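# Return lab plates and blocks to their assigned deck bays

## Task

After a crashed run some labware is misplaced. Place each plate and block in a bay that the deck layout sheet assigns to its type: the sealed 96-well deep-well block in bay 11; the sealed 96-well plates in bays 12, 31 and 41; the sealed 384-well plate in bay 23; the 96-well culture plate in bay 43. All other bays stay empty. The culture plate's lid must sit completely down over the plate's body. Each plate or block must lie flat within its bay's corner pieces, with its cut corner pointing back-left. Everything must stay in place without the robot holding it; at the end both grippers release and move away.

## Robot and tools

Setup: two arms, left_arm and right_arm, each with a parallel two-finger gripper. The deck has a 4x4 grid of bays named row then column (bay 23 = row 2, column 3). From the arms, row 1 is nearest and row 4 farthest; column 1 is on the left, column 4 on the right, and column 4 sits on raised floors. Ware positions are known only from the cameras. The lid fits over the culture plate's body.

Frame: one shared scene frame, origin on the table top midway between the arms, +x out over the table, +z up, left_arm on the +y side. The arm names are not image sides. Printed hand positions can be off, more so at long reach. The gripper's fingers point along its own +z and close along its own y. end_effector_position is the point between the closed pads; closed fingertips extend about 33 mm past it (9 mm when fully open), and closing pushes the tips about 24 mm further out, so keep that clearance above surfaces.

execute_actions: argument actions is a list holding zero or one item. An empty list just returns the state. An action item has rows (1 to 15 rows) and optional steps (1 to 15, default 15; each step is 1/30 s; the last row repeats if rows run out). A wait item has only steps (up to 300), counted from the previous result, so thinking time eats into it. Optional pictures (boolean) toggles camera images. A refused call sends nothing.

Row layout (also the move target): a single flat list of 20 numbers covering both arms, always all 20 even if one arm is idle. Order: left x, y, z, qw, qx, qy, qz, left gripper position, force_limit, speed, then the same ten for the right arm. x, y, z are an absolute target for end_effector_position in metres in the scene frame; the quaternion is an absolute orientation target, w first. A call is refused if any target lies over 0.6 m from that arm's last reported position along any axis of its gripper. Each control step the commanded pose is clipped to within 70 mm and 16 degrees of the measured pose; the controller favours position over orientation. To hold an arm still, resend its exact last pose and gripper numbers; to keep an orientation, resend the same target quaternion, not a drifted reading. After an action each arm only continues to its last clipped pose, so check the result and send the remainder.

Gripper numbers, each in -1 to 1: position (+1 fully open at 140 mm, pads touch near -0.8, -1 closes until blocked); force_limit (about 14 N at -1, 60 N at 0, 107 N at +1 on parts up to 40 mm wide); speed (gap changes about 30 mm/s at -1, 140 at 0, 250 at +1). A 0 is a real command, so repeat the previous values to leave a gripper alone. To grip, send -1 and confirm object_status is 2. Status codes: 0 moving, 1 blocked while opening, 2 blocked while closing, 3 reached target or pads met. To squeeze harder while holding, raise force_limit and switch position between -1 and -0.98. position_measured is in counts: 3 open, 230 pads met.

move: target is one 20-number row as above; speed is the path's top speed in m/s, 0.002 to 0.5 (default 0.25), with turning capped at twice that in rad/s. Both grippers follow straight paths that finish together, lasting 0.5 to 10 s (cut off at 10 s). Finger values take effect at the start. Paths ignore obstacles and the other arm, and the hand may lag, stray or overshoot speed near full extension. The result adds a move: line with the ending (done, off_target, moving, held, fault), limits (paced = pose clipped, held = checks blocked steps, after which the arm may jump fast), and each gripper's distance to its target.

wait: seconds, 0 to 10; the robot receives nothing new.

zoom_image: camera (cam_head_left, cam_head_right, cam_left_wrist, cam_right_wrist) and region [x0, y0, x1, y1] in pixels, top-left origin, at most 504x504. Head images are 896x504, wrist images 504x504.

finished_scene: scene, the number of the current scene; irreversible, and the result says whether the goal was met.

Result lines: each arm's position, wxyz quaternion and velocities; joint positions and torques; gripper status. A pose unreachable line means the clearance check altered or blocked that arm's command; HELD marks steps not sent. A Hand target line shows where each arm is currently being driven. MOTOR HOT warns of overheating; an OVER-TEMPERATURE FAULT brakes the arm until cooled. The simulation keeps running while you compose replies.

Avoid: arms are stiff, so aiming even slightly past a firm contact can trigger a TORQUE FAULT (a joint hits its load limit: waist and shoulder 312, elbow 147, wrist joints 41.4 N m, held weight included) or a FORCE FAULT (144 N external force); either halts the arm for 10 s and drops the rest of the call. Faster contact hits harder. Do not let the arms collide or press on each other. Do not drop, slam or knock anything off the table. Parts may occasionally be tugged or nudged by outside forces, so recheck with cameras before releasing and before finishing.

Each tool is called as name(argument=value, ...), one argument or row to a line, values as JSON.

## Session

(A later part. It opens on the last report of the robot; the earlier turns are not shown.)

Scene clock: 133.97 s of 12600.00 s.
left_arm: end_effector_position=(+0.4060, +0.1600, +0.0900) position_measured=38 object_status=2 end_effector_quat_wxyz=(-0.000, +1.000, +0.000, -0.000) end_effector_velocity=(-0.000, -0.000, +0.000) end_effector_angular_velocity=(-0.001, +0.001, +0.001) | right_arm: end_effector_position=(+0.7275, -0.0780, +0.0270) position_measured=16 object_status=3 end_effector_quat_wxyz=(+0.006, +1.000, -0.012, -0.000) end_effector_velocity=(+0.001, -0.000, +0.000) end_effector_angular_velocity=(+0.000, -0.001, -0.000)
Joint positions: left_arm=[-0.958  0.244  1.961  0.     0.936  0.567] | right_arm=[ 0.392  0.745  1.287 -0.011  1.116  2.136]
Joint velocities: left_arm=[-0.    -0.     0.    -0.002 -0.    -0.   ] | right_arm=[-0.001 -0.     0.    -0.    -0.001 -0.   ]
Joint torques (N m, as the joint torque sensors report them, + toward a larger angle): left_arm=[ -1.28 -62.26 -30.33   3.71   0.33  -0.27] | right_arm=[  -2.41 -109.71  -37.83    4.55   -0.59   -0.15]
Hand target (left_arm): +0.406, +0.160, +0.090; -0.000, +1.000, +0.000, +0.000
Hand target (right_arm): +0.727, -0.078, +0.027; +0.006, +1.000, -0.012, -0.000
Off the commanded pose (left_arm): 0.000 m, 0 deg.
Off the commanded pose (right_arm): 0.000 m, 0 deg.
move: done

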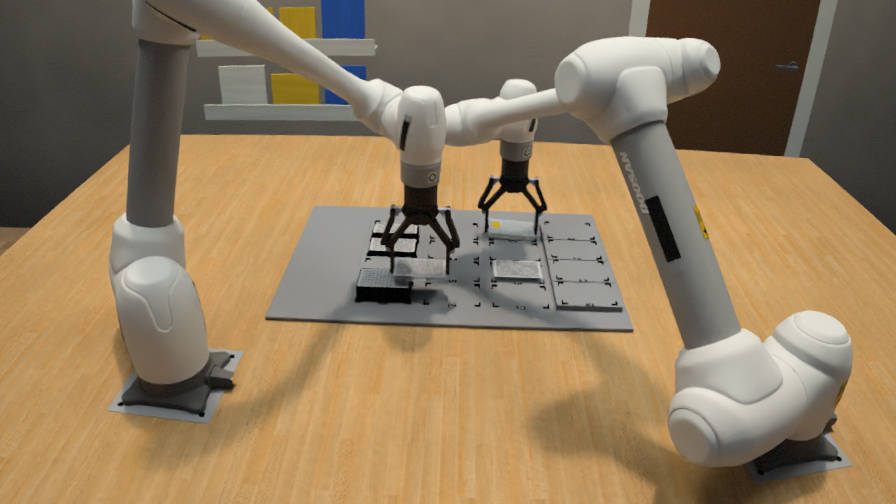

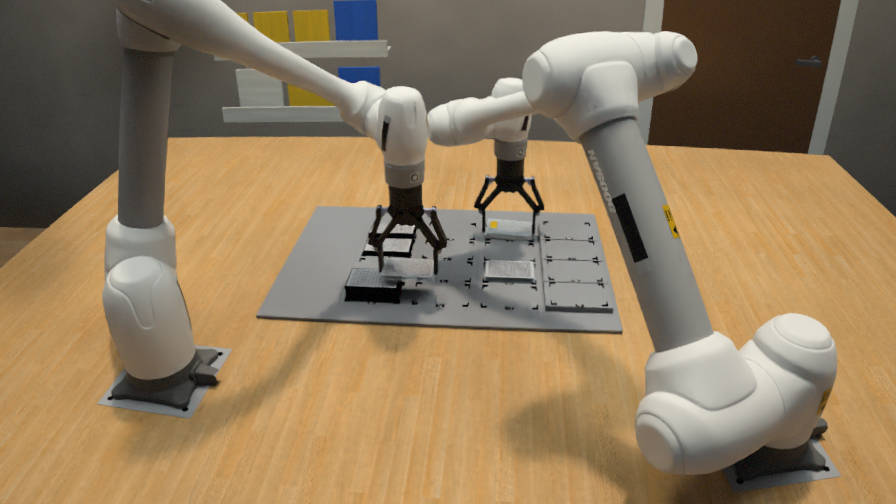

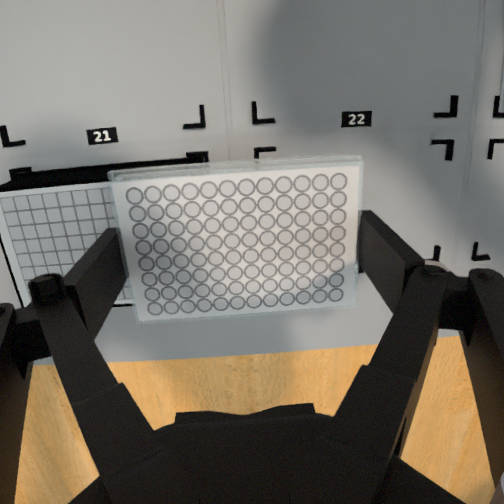

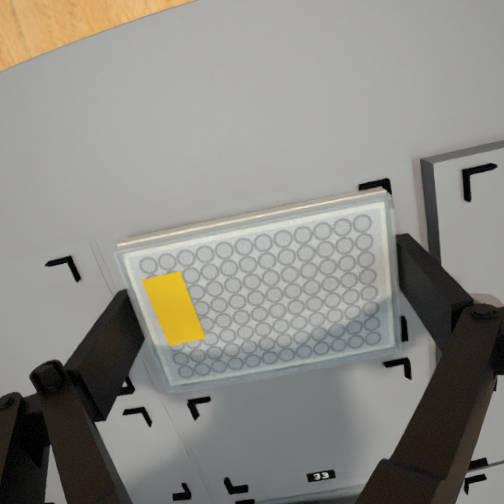

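move(
  target=[0.406,0.16,0.09,0,1,0,0,0.55,-0.3,-1,0.7275,-0.0775,0.0245,0.004,1,-0.014,0,0.7,-0.6,-1],
  speed=0.01,
)

move(
  target=[0.406,0.16,0.09,0,1,0,0,0.55,-0.3,-1,0.7275,-0.0775,0.03,0.004,1,-0.014,0,0.7,-0.6,-1],
  speed=0.01,
)

zoom_image(
  camera="cam_head_left",
  region=[470,200,560,250],
)

Scene clock: 142.10 s of 12600.00 s.
left_arm: end_effector_position=(+0.4060, +0.1600, +0.0900) position_measured=38 object_status=2 end_effector_quat_wxyz=(-0.000, +1.000, -0.000, -0.000) end_effector_velocity=(+0.000, -0.000, +0.000) end_effector_angular_velocity=(-0.000, -0.001, +0.001) | right_arm: end_effector_position=(+0.7275, -0.0775, +0.0247) position_measured=30 object_status=2 end_effector_quat_wxyz=(+0.004, +1.000, -0.014, +0.000) end_effector_velocity=(+0.000, +0.000, -0.001) end_effector_angular_velocity=(+0.001, +0.001, -0.002)
Joint positions: left_arm=[-0.958  0.244  1.961  0.     0.936  0.567] | right_arm=[ 0.391  0.746  1.289 -0.008  1.11   2.138]
Joint velocities: left_arm=[-0.    -0.    -0.     0.001 -0.    -0.001] | right_arm=[-0.001  0.002 -0.     0.002 -0.001  0.   ]
Joint torques (N m, as the joint torque sensors report them, + toward a larger angle): left_arm=[ -0.77 -63.53 -30.67   3.66   0.32  -0.33] | right_arm=[  6.85 -76.95 -25.05   5.6   -2.59  -0.58]
Hand target (left_arm): +0.406, +0.160, +0.090; -0.000, +1.000, +0.000, +0.000
Hand target (right_arm): +0.727, -0.078, +0.025; +0.004, +1.000, -0.014, -0.000
Off the commanded pose (left_arm): 0.000 m, 0 deg.
Off the commanded pose (right_arm): 0.000 m, 0 deg.
After step 90, 4.43 s passed at rest.
move: done

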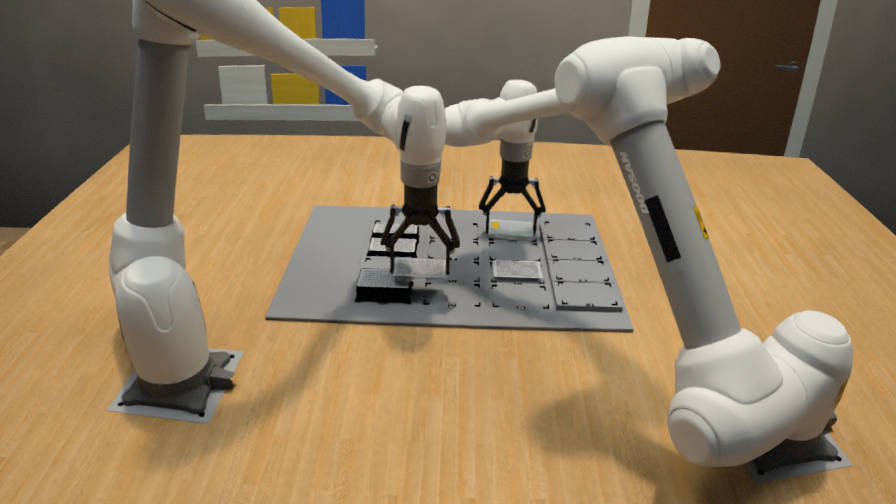

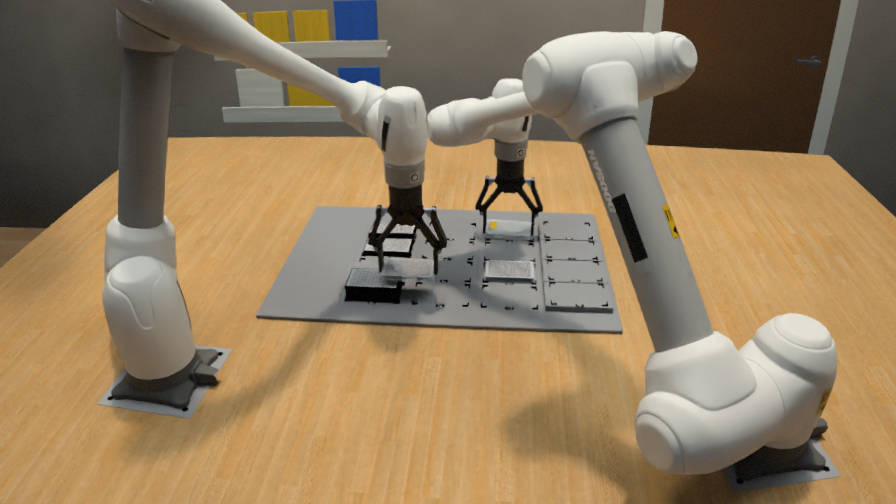

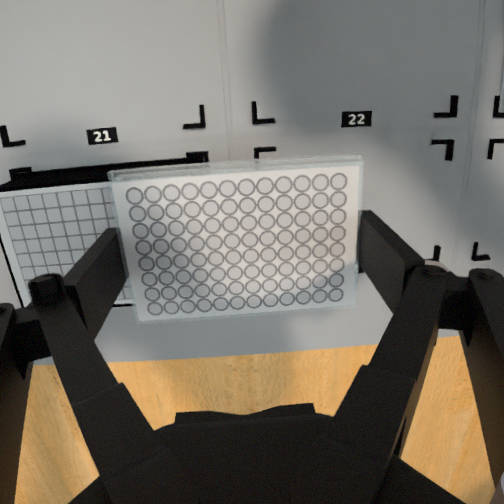

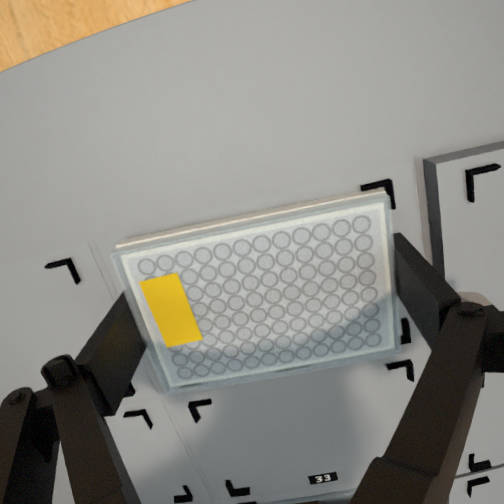

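Scene clock: 142.87 s of 12600.00 s.
left_arm: end_effector_position=(+0.4060, +0.1600, +0.0900) position_measured=38 object_status=2 end_effector_quat_wxyz=(-0.000, +1.000, +0.000, -0.000) end_effector_velocity=(+0.000, +0.001, -0.000) end_effector_angular_velocity=(+0.001, -0.000, -0.000) | right_arm: end_effector_position=(+0.7275, -0.0775, +0.0299) position_measured=30 object_status=2 end_effector_quat_wxyz=(+0.004, +1.000, -0.014, -0.000) end_effector_velocity=(+0.000, -0.000, -0.000) end_effector_angular_velocity=(+0.001, +0.002, -0.001)
Joint positions: left_arm=[-0.958  0.244  1.961  0.     0.936  0.567] | right_arm=[ 0.391  0.742  1.286 -0.008  1.117  2.138]
Joint velocities: left_arm=[0.001 0.001 0.    0.001 0.    0.   ] | right_arm=[-0.001  0.001 -0.001  0.001  0.001  0.   ]
Joint torques (N m, as the joint torque sensors report them, + toward a larger angle): left_arm=[ -0.43 -63.45 -30.59   3.6    0.35  -0.31] | right_arm=[   4.3  -106.85  -38.26    3.84   -0.32   -0.08]
Hand target (left_arm): +0.406, +0.160, +0.090; -0.000, +1.000, +0.000, +0.000
Hand target (right_arm): +0.728, -0.077, +0.030; +0.004, +1.000, -0.014, +0.000
Off the commanded pose (left_arm): 0.000 m, 0 deg.
Off the commanded pose (right_arm): 0.000 m, 0 deg.
move: done

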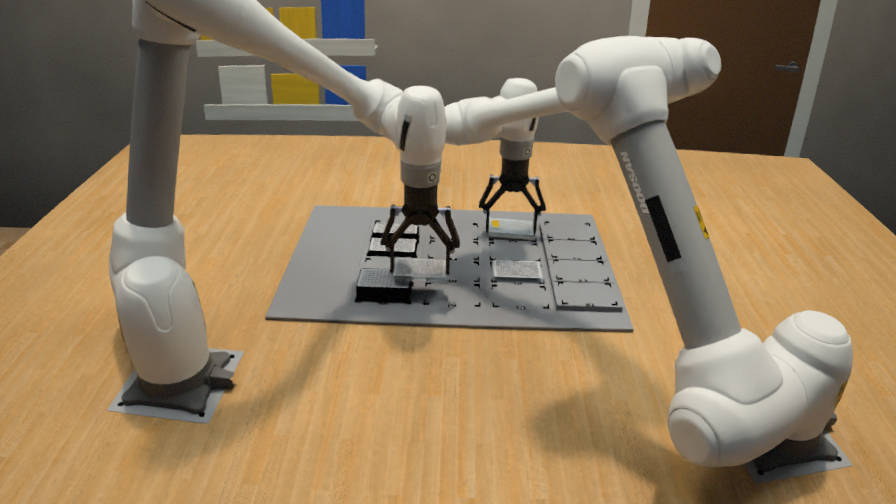

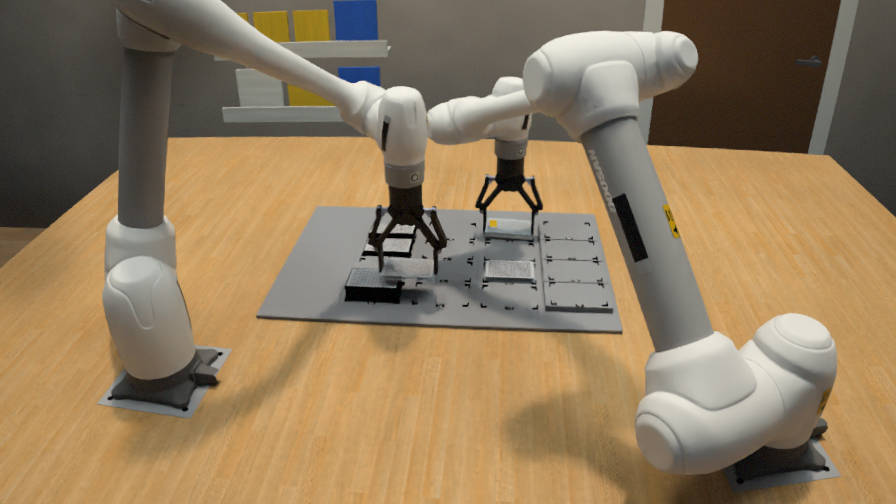

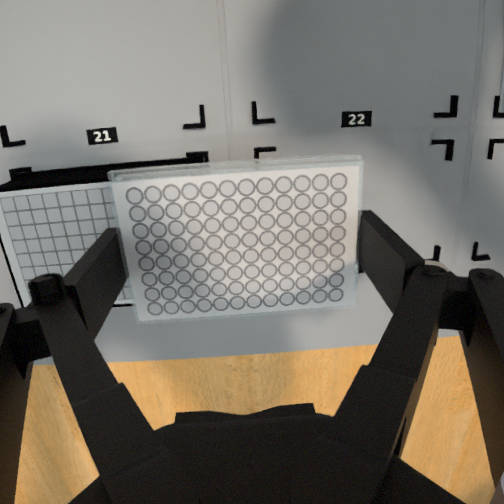

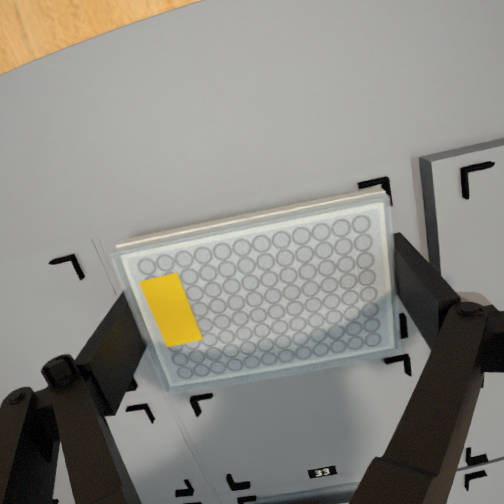

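Region (470, 200, 560, 250) of cam_head_left's 896x504 image, scaled by 5.600, with more detail than that image has.

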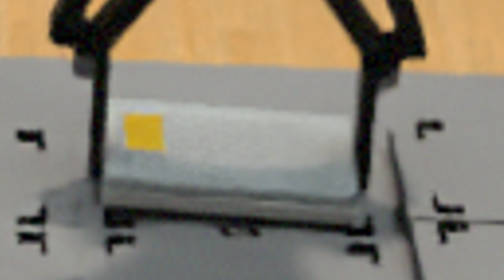

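Plate is lifted.

move(
  target=[0.406,0.16,0.09,0,1,0,0,0.55,-0.3,-1,0.7252,-0.079,0.029,0.012,1,0.004,0,0.7,-0.6,-1],
  speed=0.015,
)

zoom_image(
  camera="cam_right_wrist",
  region=[90,160,430,420],
)

Scene clock: 148.03 s of 12600.00 s.
left_arm: end_effector_position=(+0.4060, +0.1600, +0.0900) position_measured=38 object_status=2 end_effector_quat_wxyz=(-0.000, +1.000, +0.000, -0.000) end_effector_velocity=(+0.000, -0.001, +0.001) end_effector_angular_velocity=(-0.002, -0.001, -0.001) | right_arm: end_effector_position=(+0.7252, -0.0790, +0.0290) position_measured=30 object_status=2 end_effector_quat_wxyz=(+0.012, +1.000, +0.004, +0.000) end_effector_velocity=(+0.000, +0.000, +0.002) end_effector_angular_velocity=(+0.000, -0.002, +0.002)
Joint positions: left_arm=[-0.958  0.244  1.961  0.     0.936  0.567] | right_arm=[ 0.396  0.743  1.287 -0.023  1.124  2.114]
Joint velocities: left_arm=[-0.001 -0.001 -0.001 -0.    -0.001 -0.   ] | right_arm=[ 0.001 -0.002 -0.001 -0.001  0.    -0.001]
Joint torques (N m, as the joint torque sensors report them, + toward a larger angle): left_arm=[ -1.65 -63.62 -30.26   3.69   0.36  -0.42] | right_arm=[  -1.12 -106.9   -39.84    4.26    0.2    -0.03]
Hand target (left_arm): +0.406, +0.160, +0.090; -0.000, +1.000, +0.000, +0.000
Hand target (right_arm): +0.725, -0.079, +0.029; +0.012, +1.000, +0.004, +0.000
Off the commanded pose (left_arm): 0.000 m, 0 deg.
Off the commanded pose (right_arm): 0.000 m, 0 deg.
After step 90, 0.63 s passed at rest.
move: done

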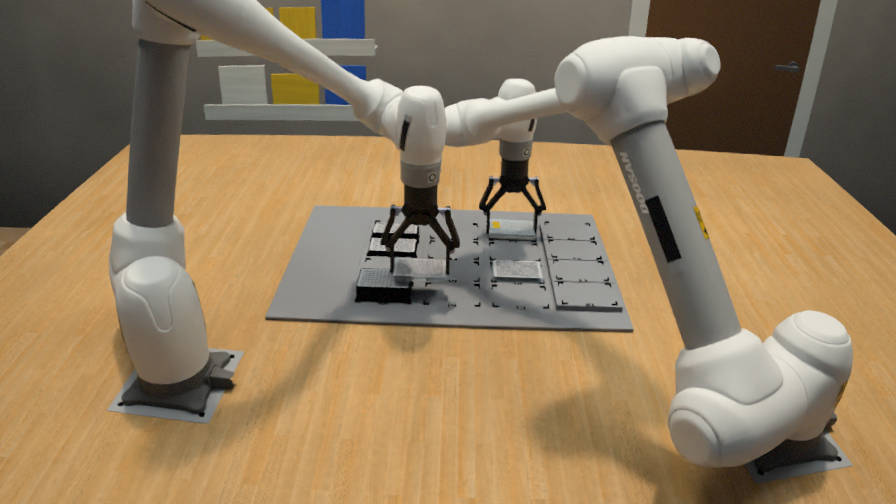

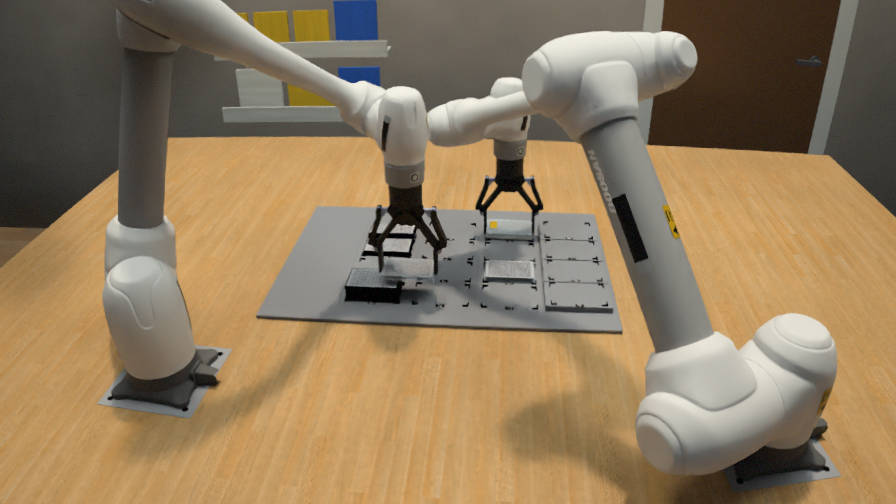

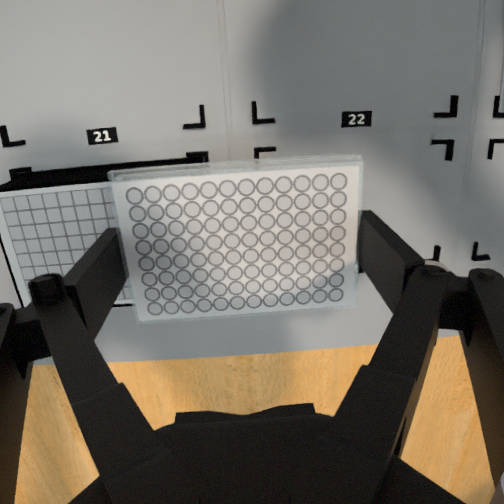

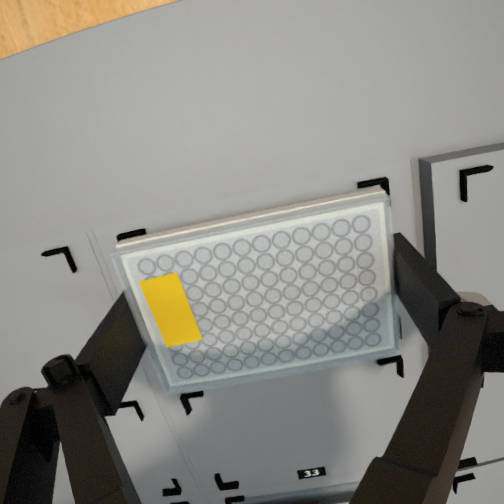

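Region (90, 160, 430, 420) of cam_right_wrist's 504x504 image, scaled by 1.482, with more detail than that image has; it fills the top 385 rows of this view, and the rest is white.

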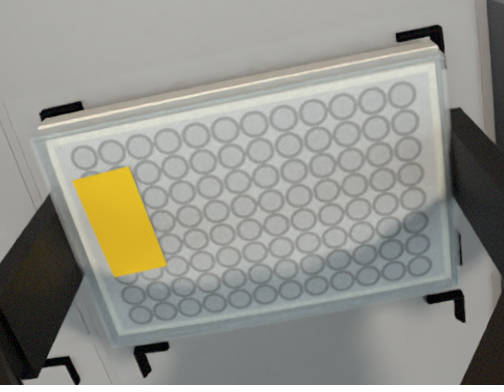

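move(
  target=[0.406,0.16,0.09,0,1,0,0,0.55,-0.3,-1,0.725,-0.0798,0.025,0.012,1,0.006,0,0.7,-0.6,-1],
  speed=0.006,
)

move(
  target=[0.406,0.16,0.09,0,1,0,0,0.55,-0.3,-1,0.725,-0.0798,0.0255,0.012,1,0.006,0,0.88,-0.6,-1],
  speed=0.006,
)

zoom_image(
  camera="cam_right_wrist",
  region=[90,160,430,420],
)

zoom_image(
  camera="cam_head_left",
  region=[470,200,560,250],
)

Scene clock: 156.37 s of 12600.00 s.
left_arm: end_effector_position=(+0.4060, +0.1600, +0.0900) position_measured=38 object_status=2 end_effector_quat_wxyz=(-0.000, +1.000, +0.000, -0.000) end_effector_velocity=(-0.001, +0.000, -0.000) end_effector_angular_velocity=(+0.001, +0.001, -0.001) | right_arm: end_effector_position=(+0.7251, -0.0797, +0.0254) position_measured=30 object_status=2 end_effector_quat_wxyz=(+0.012, +1.000, +0.006, +0.000) end_effector_velocity=(-0.000, -0.001, -0.001) end_effector_angular_velocity=(-0.001, +0.000, +0.000)
Joint positions: left_arm=[-0.958  0.244  1.961  0.     0.936  0.567] | right_arm=[ 0.396  0.745  1.291 -0.023  1.118  2.109]
Joint velocities: left_arm=[-0.001  0.     0.    -0.     0.001  0.   ] | right_arm=[-0.001  0.     0.001 -0.001 -0.001 -0.   ]
Joint torques (N m, as the joint torque sensors report them, + toward a larger angle): left_arm=[ -1.6  -63.8  -30.33   3.73   0.32  -0.19] | right_arm=[ -1.1  -59.79 -17.77   1.32  -2.13   0.61]
Hand target (left_arm): +0.406, +0.160, +0.090; -0.000, +1.000, +0.000, +0.000
Hand target (right_arm): +0.725, -0.080, +0.025; +0.012, +1.000, +0.006, -0.000
Off the commanded pose (left_arm): 0.000 m, 0 deg.
Off the commanded pose (right_arm): 0.000 m, 0 deg.
After step 90, 4.43 s passed at rest.
move: done

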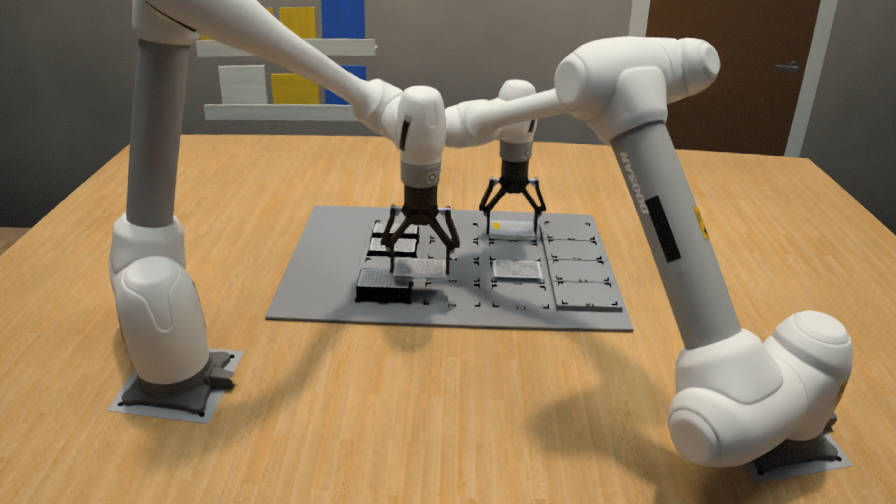

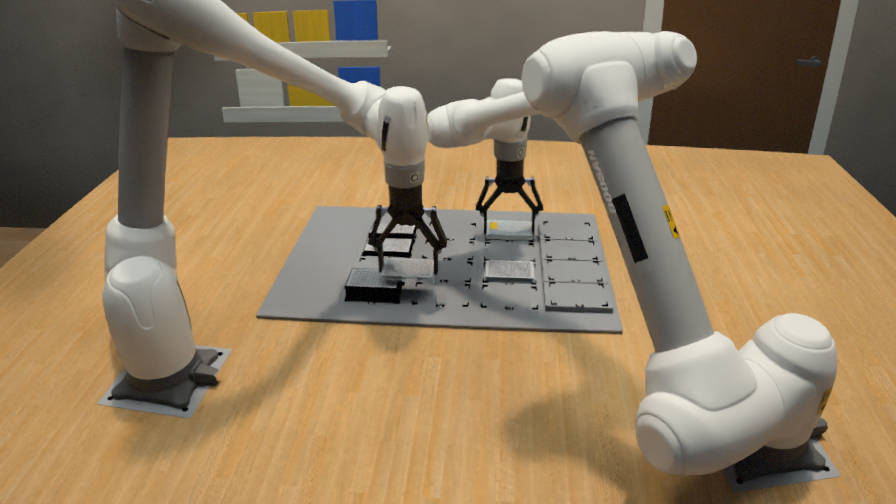

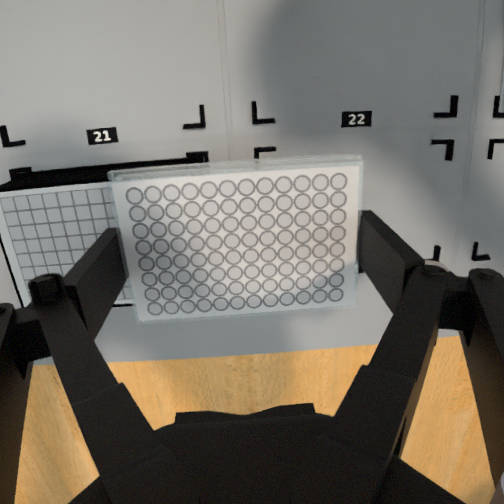

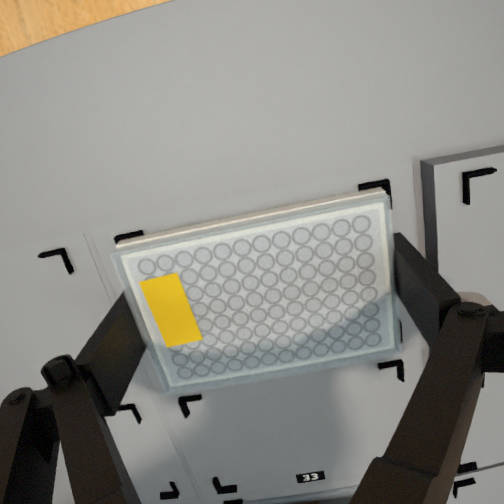

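Scene clock: 157.07 s of 12600.00 s.
left_arm: end_effector_position=(+0.4060, +0.1600, +0.0900) position_measured=38 object_status=2 end_effector_quat_wxyz=(-0.000, +1.000, +0.000, -0.000) end_effector_velocity=(-0.000, +0.000, +0.000) end_effector_angular_velocity=(-0.000, +0.001, +0.001) | right_arm: end_effector_position=(+0.7250, -0.0798, +0.0255) position_measured=18 object_status=3 end_effector_quat_wxyz=(+0.012, +1.000, +0.006, -0.000) end_effector_velocity=(+0.000, -0.000, +0.001) end_effector_angular_velocity=(+0.001, -0.001, -0.000)
Joint positions: left_arm=[-0.958  0.244  1.961  0.     0.936  0.567] | right_arm=[ 0.396  0.745  1.29  -0.023  1.119  2.109]
Joint velocities: left_arm=[ 0.    -0.     0.    -0.001  0.    -0.001] | right_arm=[-0.    -0.001 -0.     0.     0.    -0.   ]
Joint torques (N m, as the joint torque sensors report them, + toward a larger angle): left_arm=[ -0.22 -62.98 -30.23   3.65   0.35  -0.35] | right_arm=[  -0.3  -103.54  -38.84    4.48    0.14   -0.48]
Hand target (left_arm): +0.406, +0.160, +0.090; -0.000, +1.000, +0.000, +0.000
Hand target (right_arm): +0.725, -0.080, +0.025; +0.012, +1.000, +0.006, +0.000
Off the commanded pose (left_arm): 0.000 m, 0 deg.
Off the commanded pose (right_arm): 0.000 m, 0 deg.
move: done

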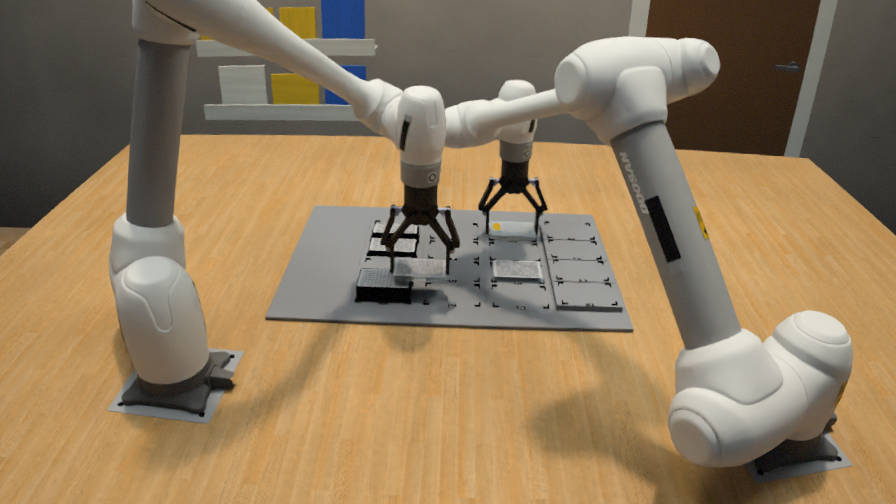

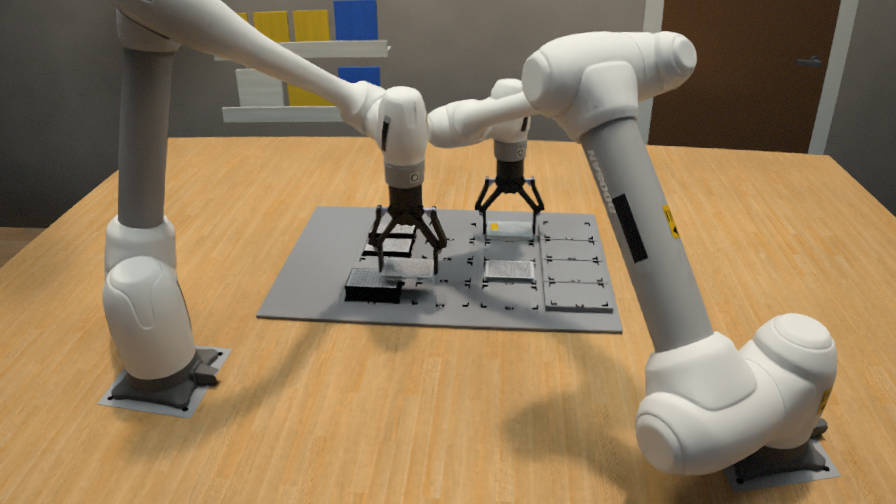

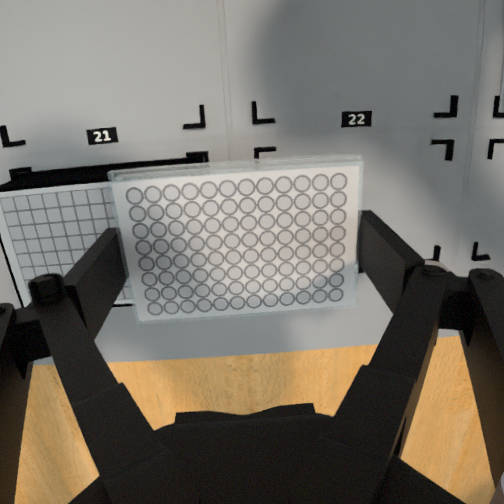

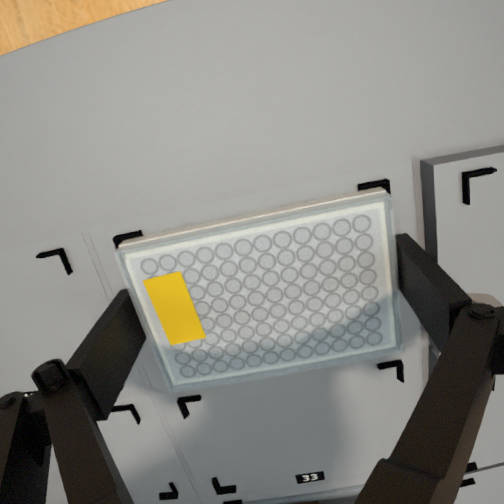

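Region (90, 160, 430, 420) of cam_right_wrist's 504x504 image, scaled by 1.482, with more detail than that image has; it fills the top 385 rows of this view, and the rest is white.

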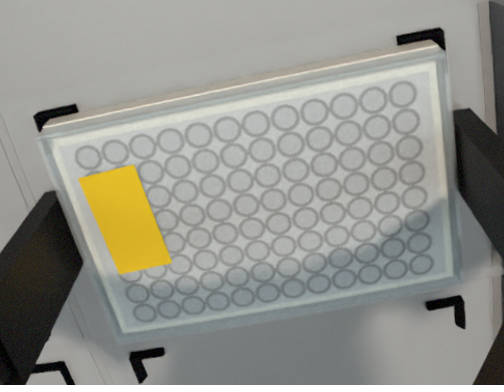

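Region (470, 200, 560, 250) of cam_head_left's 896x504 image, scaled by 5.600, with more detail than that image has.

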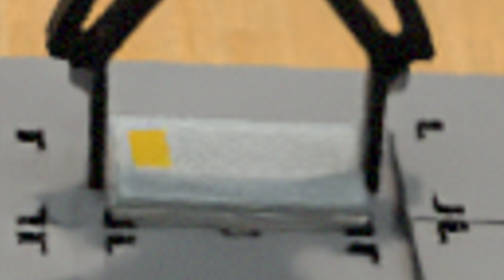

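move(
  target=[0.406,0.16,0.09,0,1,0,0,0.55,-0.3,-1,0.725,-0.0765,0.0245,0.008,1,0.005,0,0.88,-0.6,-1],
  speed=0.004,
)

zoom_image(
  camera="cam_right_wrist",
  region=[90,160,430,420],
)

zoom_image(
  camera="cam_head_left",
  region=[470,200,560,250],
)

Scene clock: 163.90 s of 12600.00 s.
left_arm: end_effector_position=(+0.4060, +0.1600, +0.0900) position_measured=38 object_status=2 end_effector_quat_wxyz=(-0.000, +1.000, +0.000, -0.000) end_effector_velocity=(-0.001, +0.000, -0.000) end_effector_angular_velocity=(+0.001, +0.002, -0.001) | right_arm: end_effector_position=(+0.7250, -0.0766, +0.0245) position_measured=18 object_status=3 end_effector_quat_wxyz=(+0.008, +1.000, +0.005, +0.000) end_effector_velocity=(+0.000, +0.001, -0.000) end_effector_angular_velocity=(+0.001, -0.000, +0.000)
Joint positions: left_arm=[-0.958  0.244  1.961  0.     0.936  0.567] | right_arm=[ 0.396  0.746  1.29  -0.015  1.114  2.108]
Joint velocities: left_arm=[-0.    -0.     0.001 -0.001  0.001  0.001] | right_arm=[ 0.001  0.001 -0.001  0.001 -0.001 -0.   ]
Joint torques (N m, as the joint torque sensors report them, + toward a larger angle): left_arm=[ -1.99 -63.88 -30.08   3.76   0.26  -0.31] | right_arm=[  16.05 -100.65  -39.75   10.56   -4.45   -1.08]
Hand target (left_arm): +0.406, +0.160, +0.090; -0.000, +1.000, +0.000, +0.000
Hand target (right_arm): +0.725, -0.077, +0.024; +0.008, +1.000, +0.005, -0.000
Off the commanded pose (left_arm): 0.000 m, 0 deg.
Off the commanded pose (right_arm): 0.000 m, 0 deg.
After step 90, 2.60 s passed at rest.
move: done

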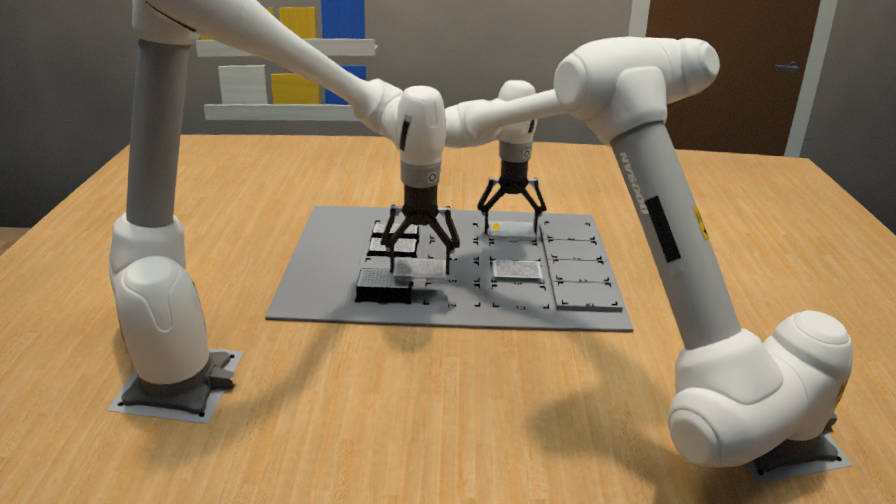

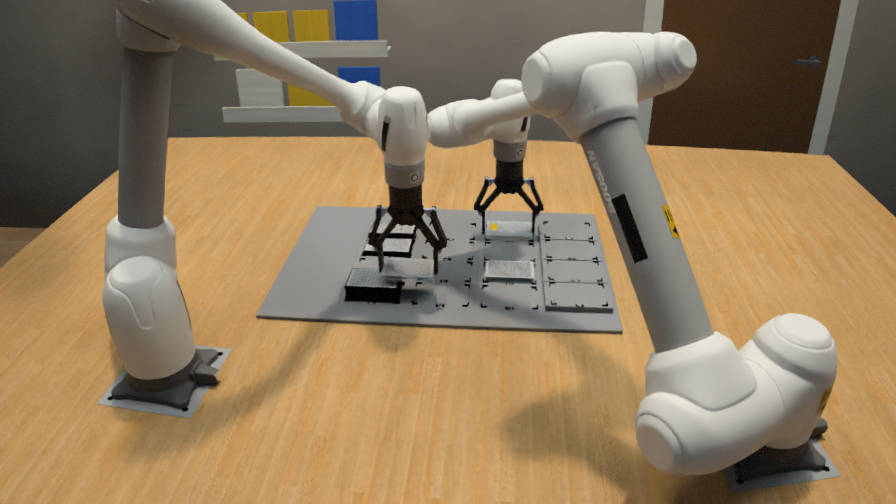

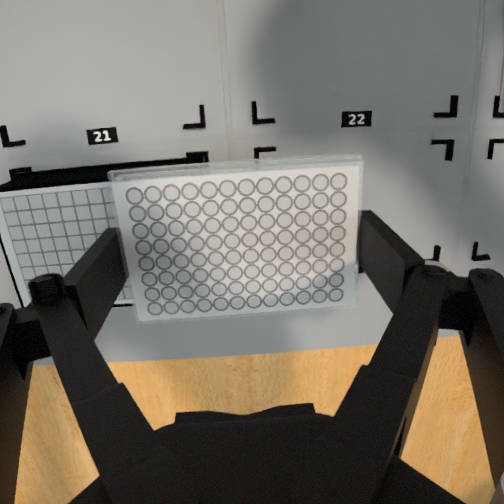

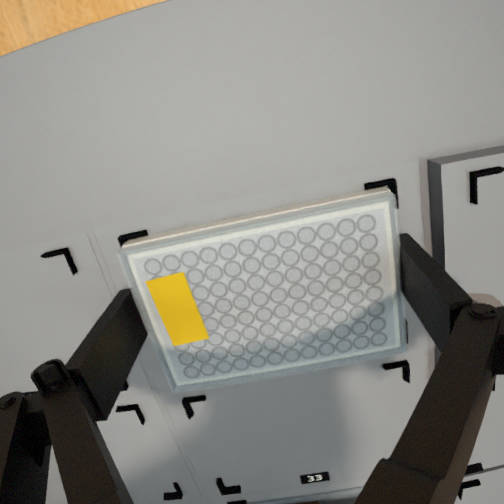

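Region (90, 160, 430, 420) of cam_right_wrist's 504x504 image, scaled by 1.482, with more detail than that image has; it fills the top 385 rows of this view, and the rest is white.

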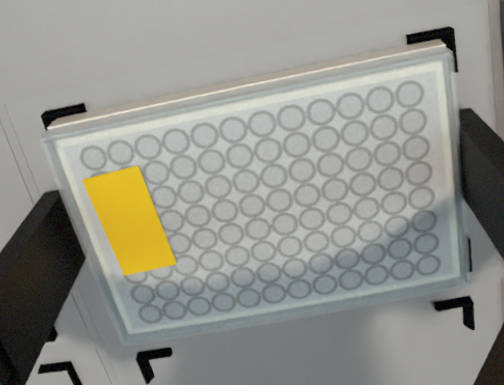

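Region (470, 200, 560, 250) of cam_head_left's 896x504 image, scaled by 5.600, with more detail than that image has.

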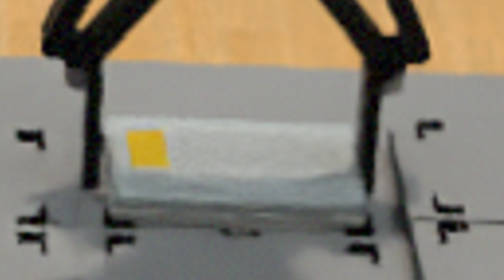

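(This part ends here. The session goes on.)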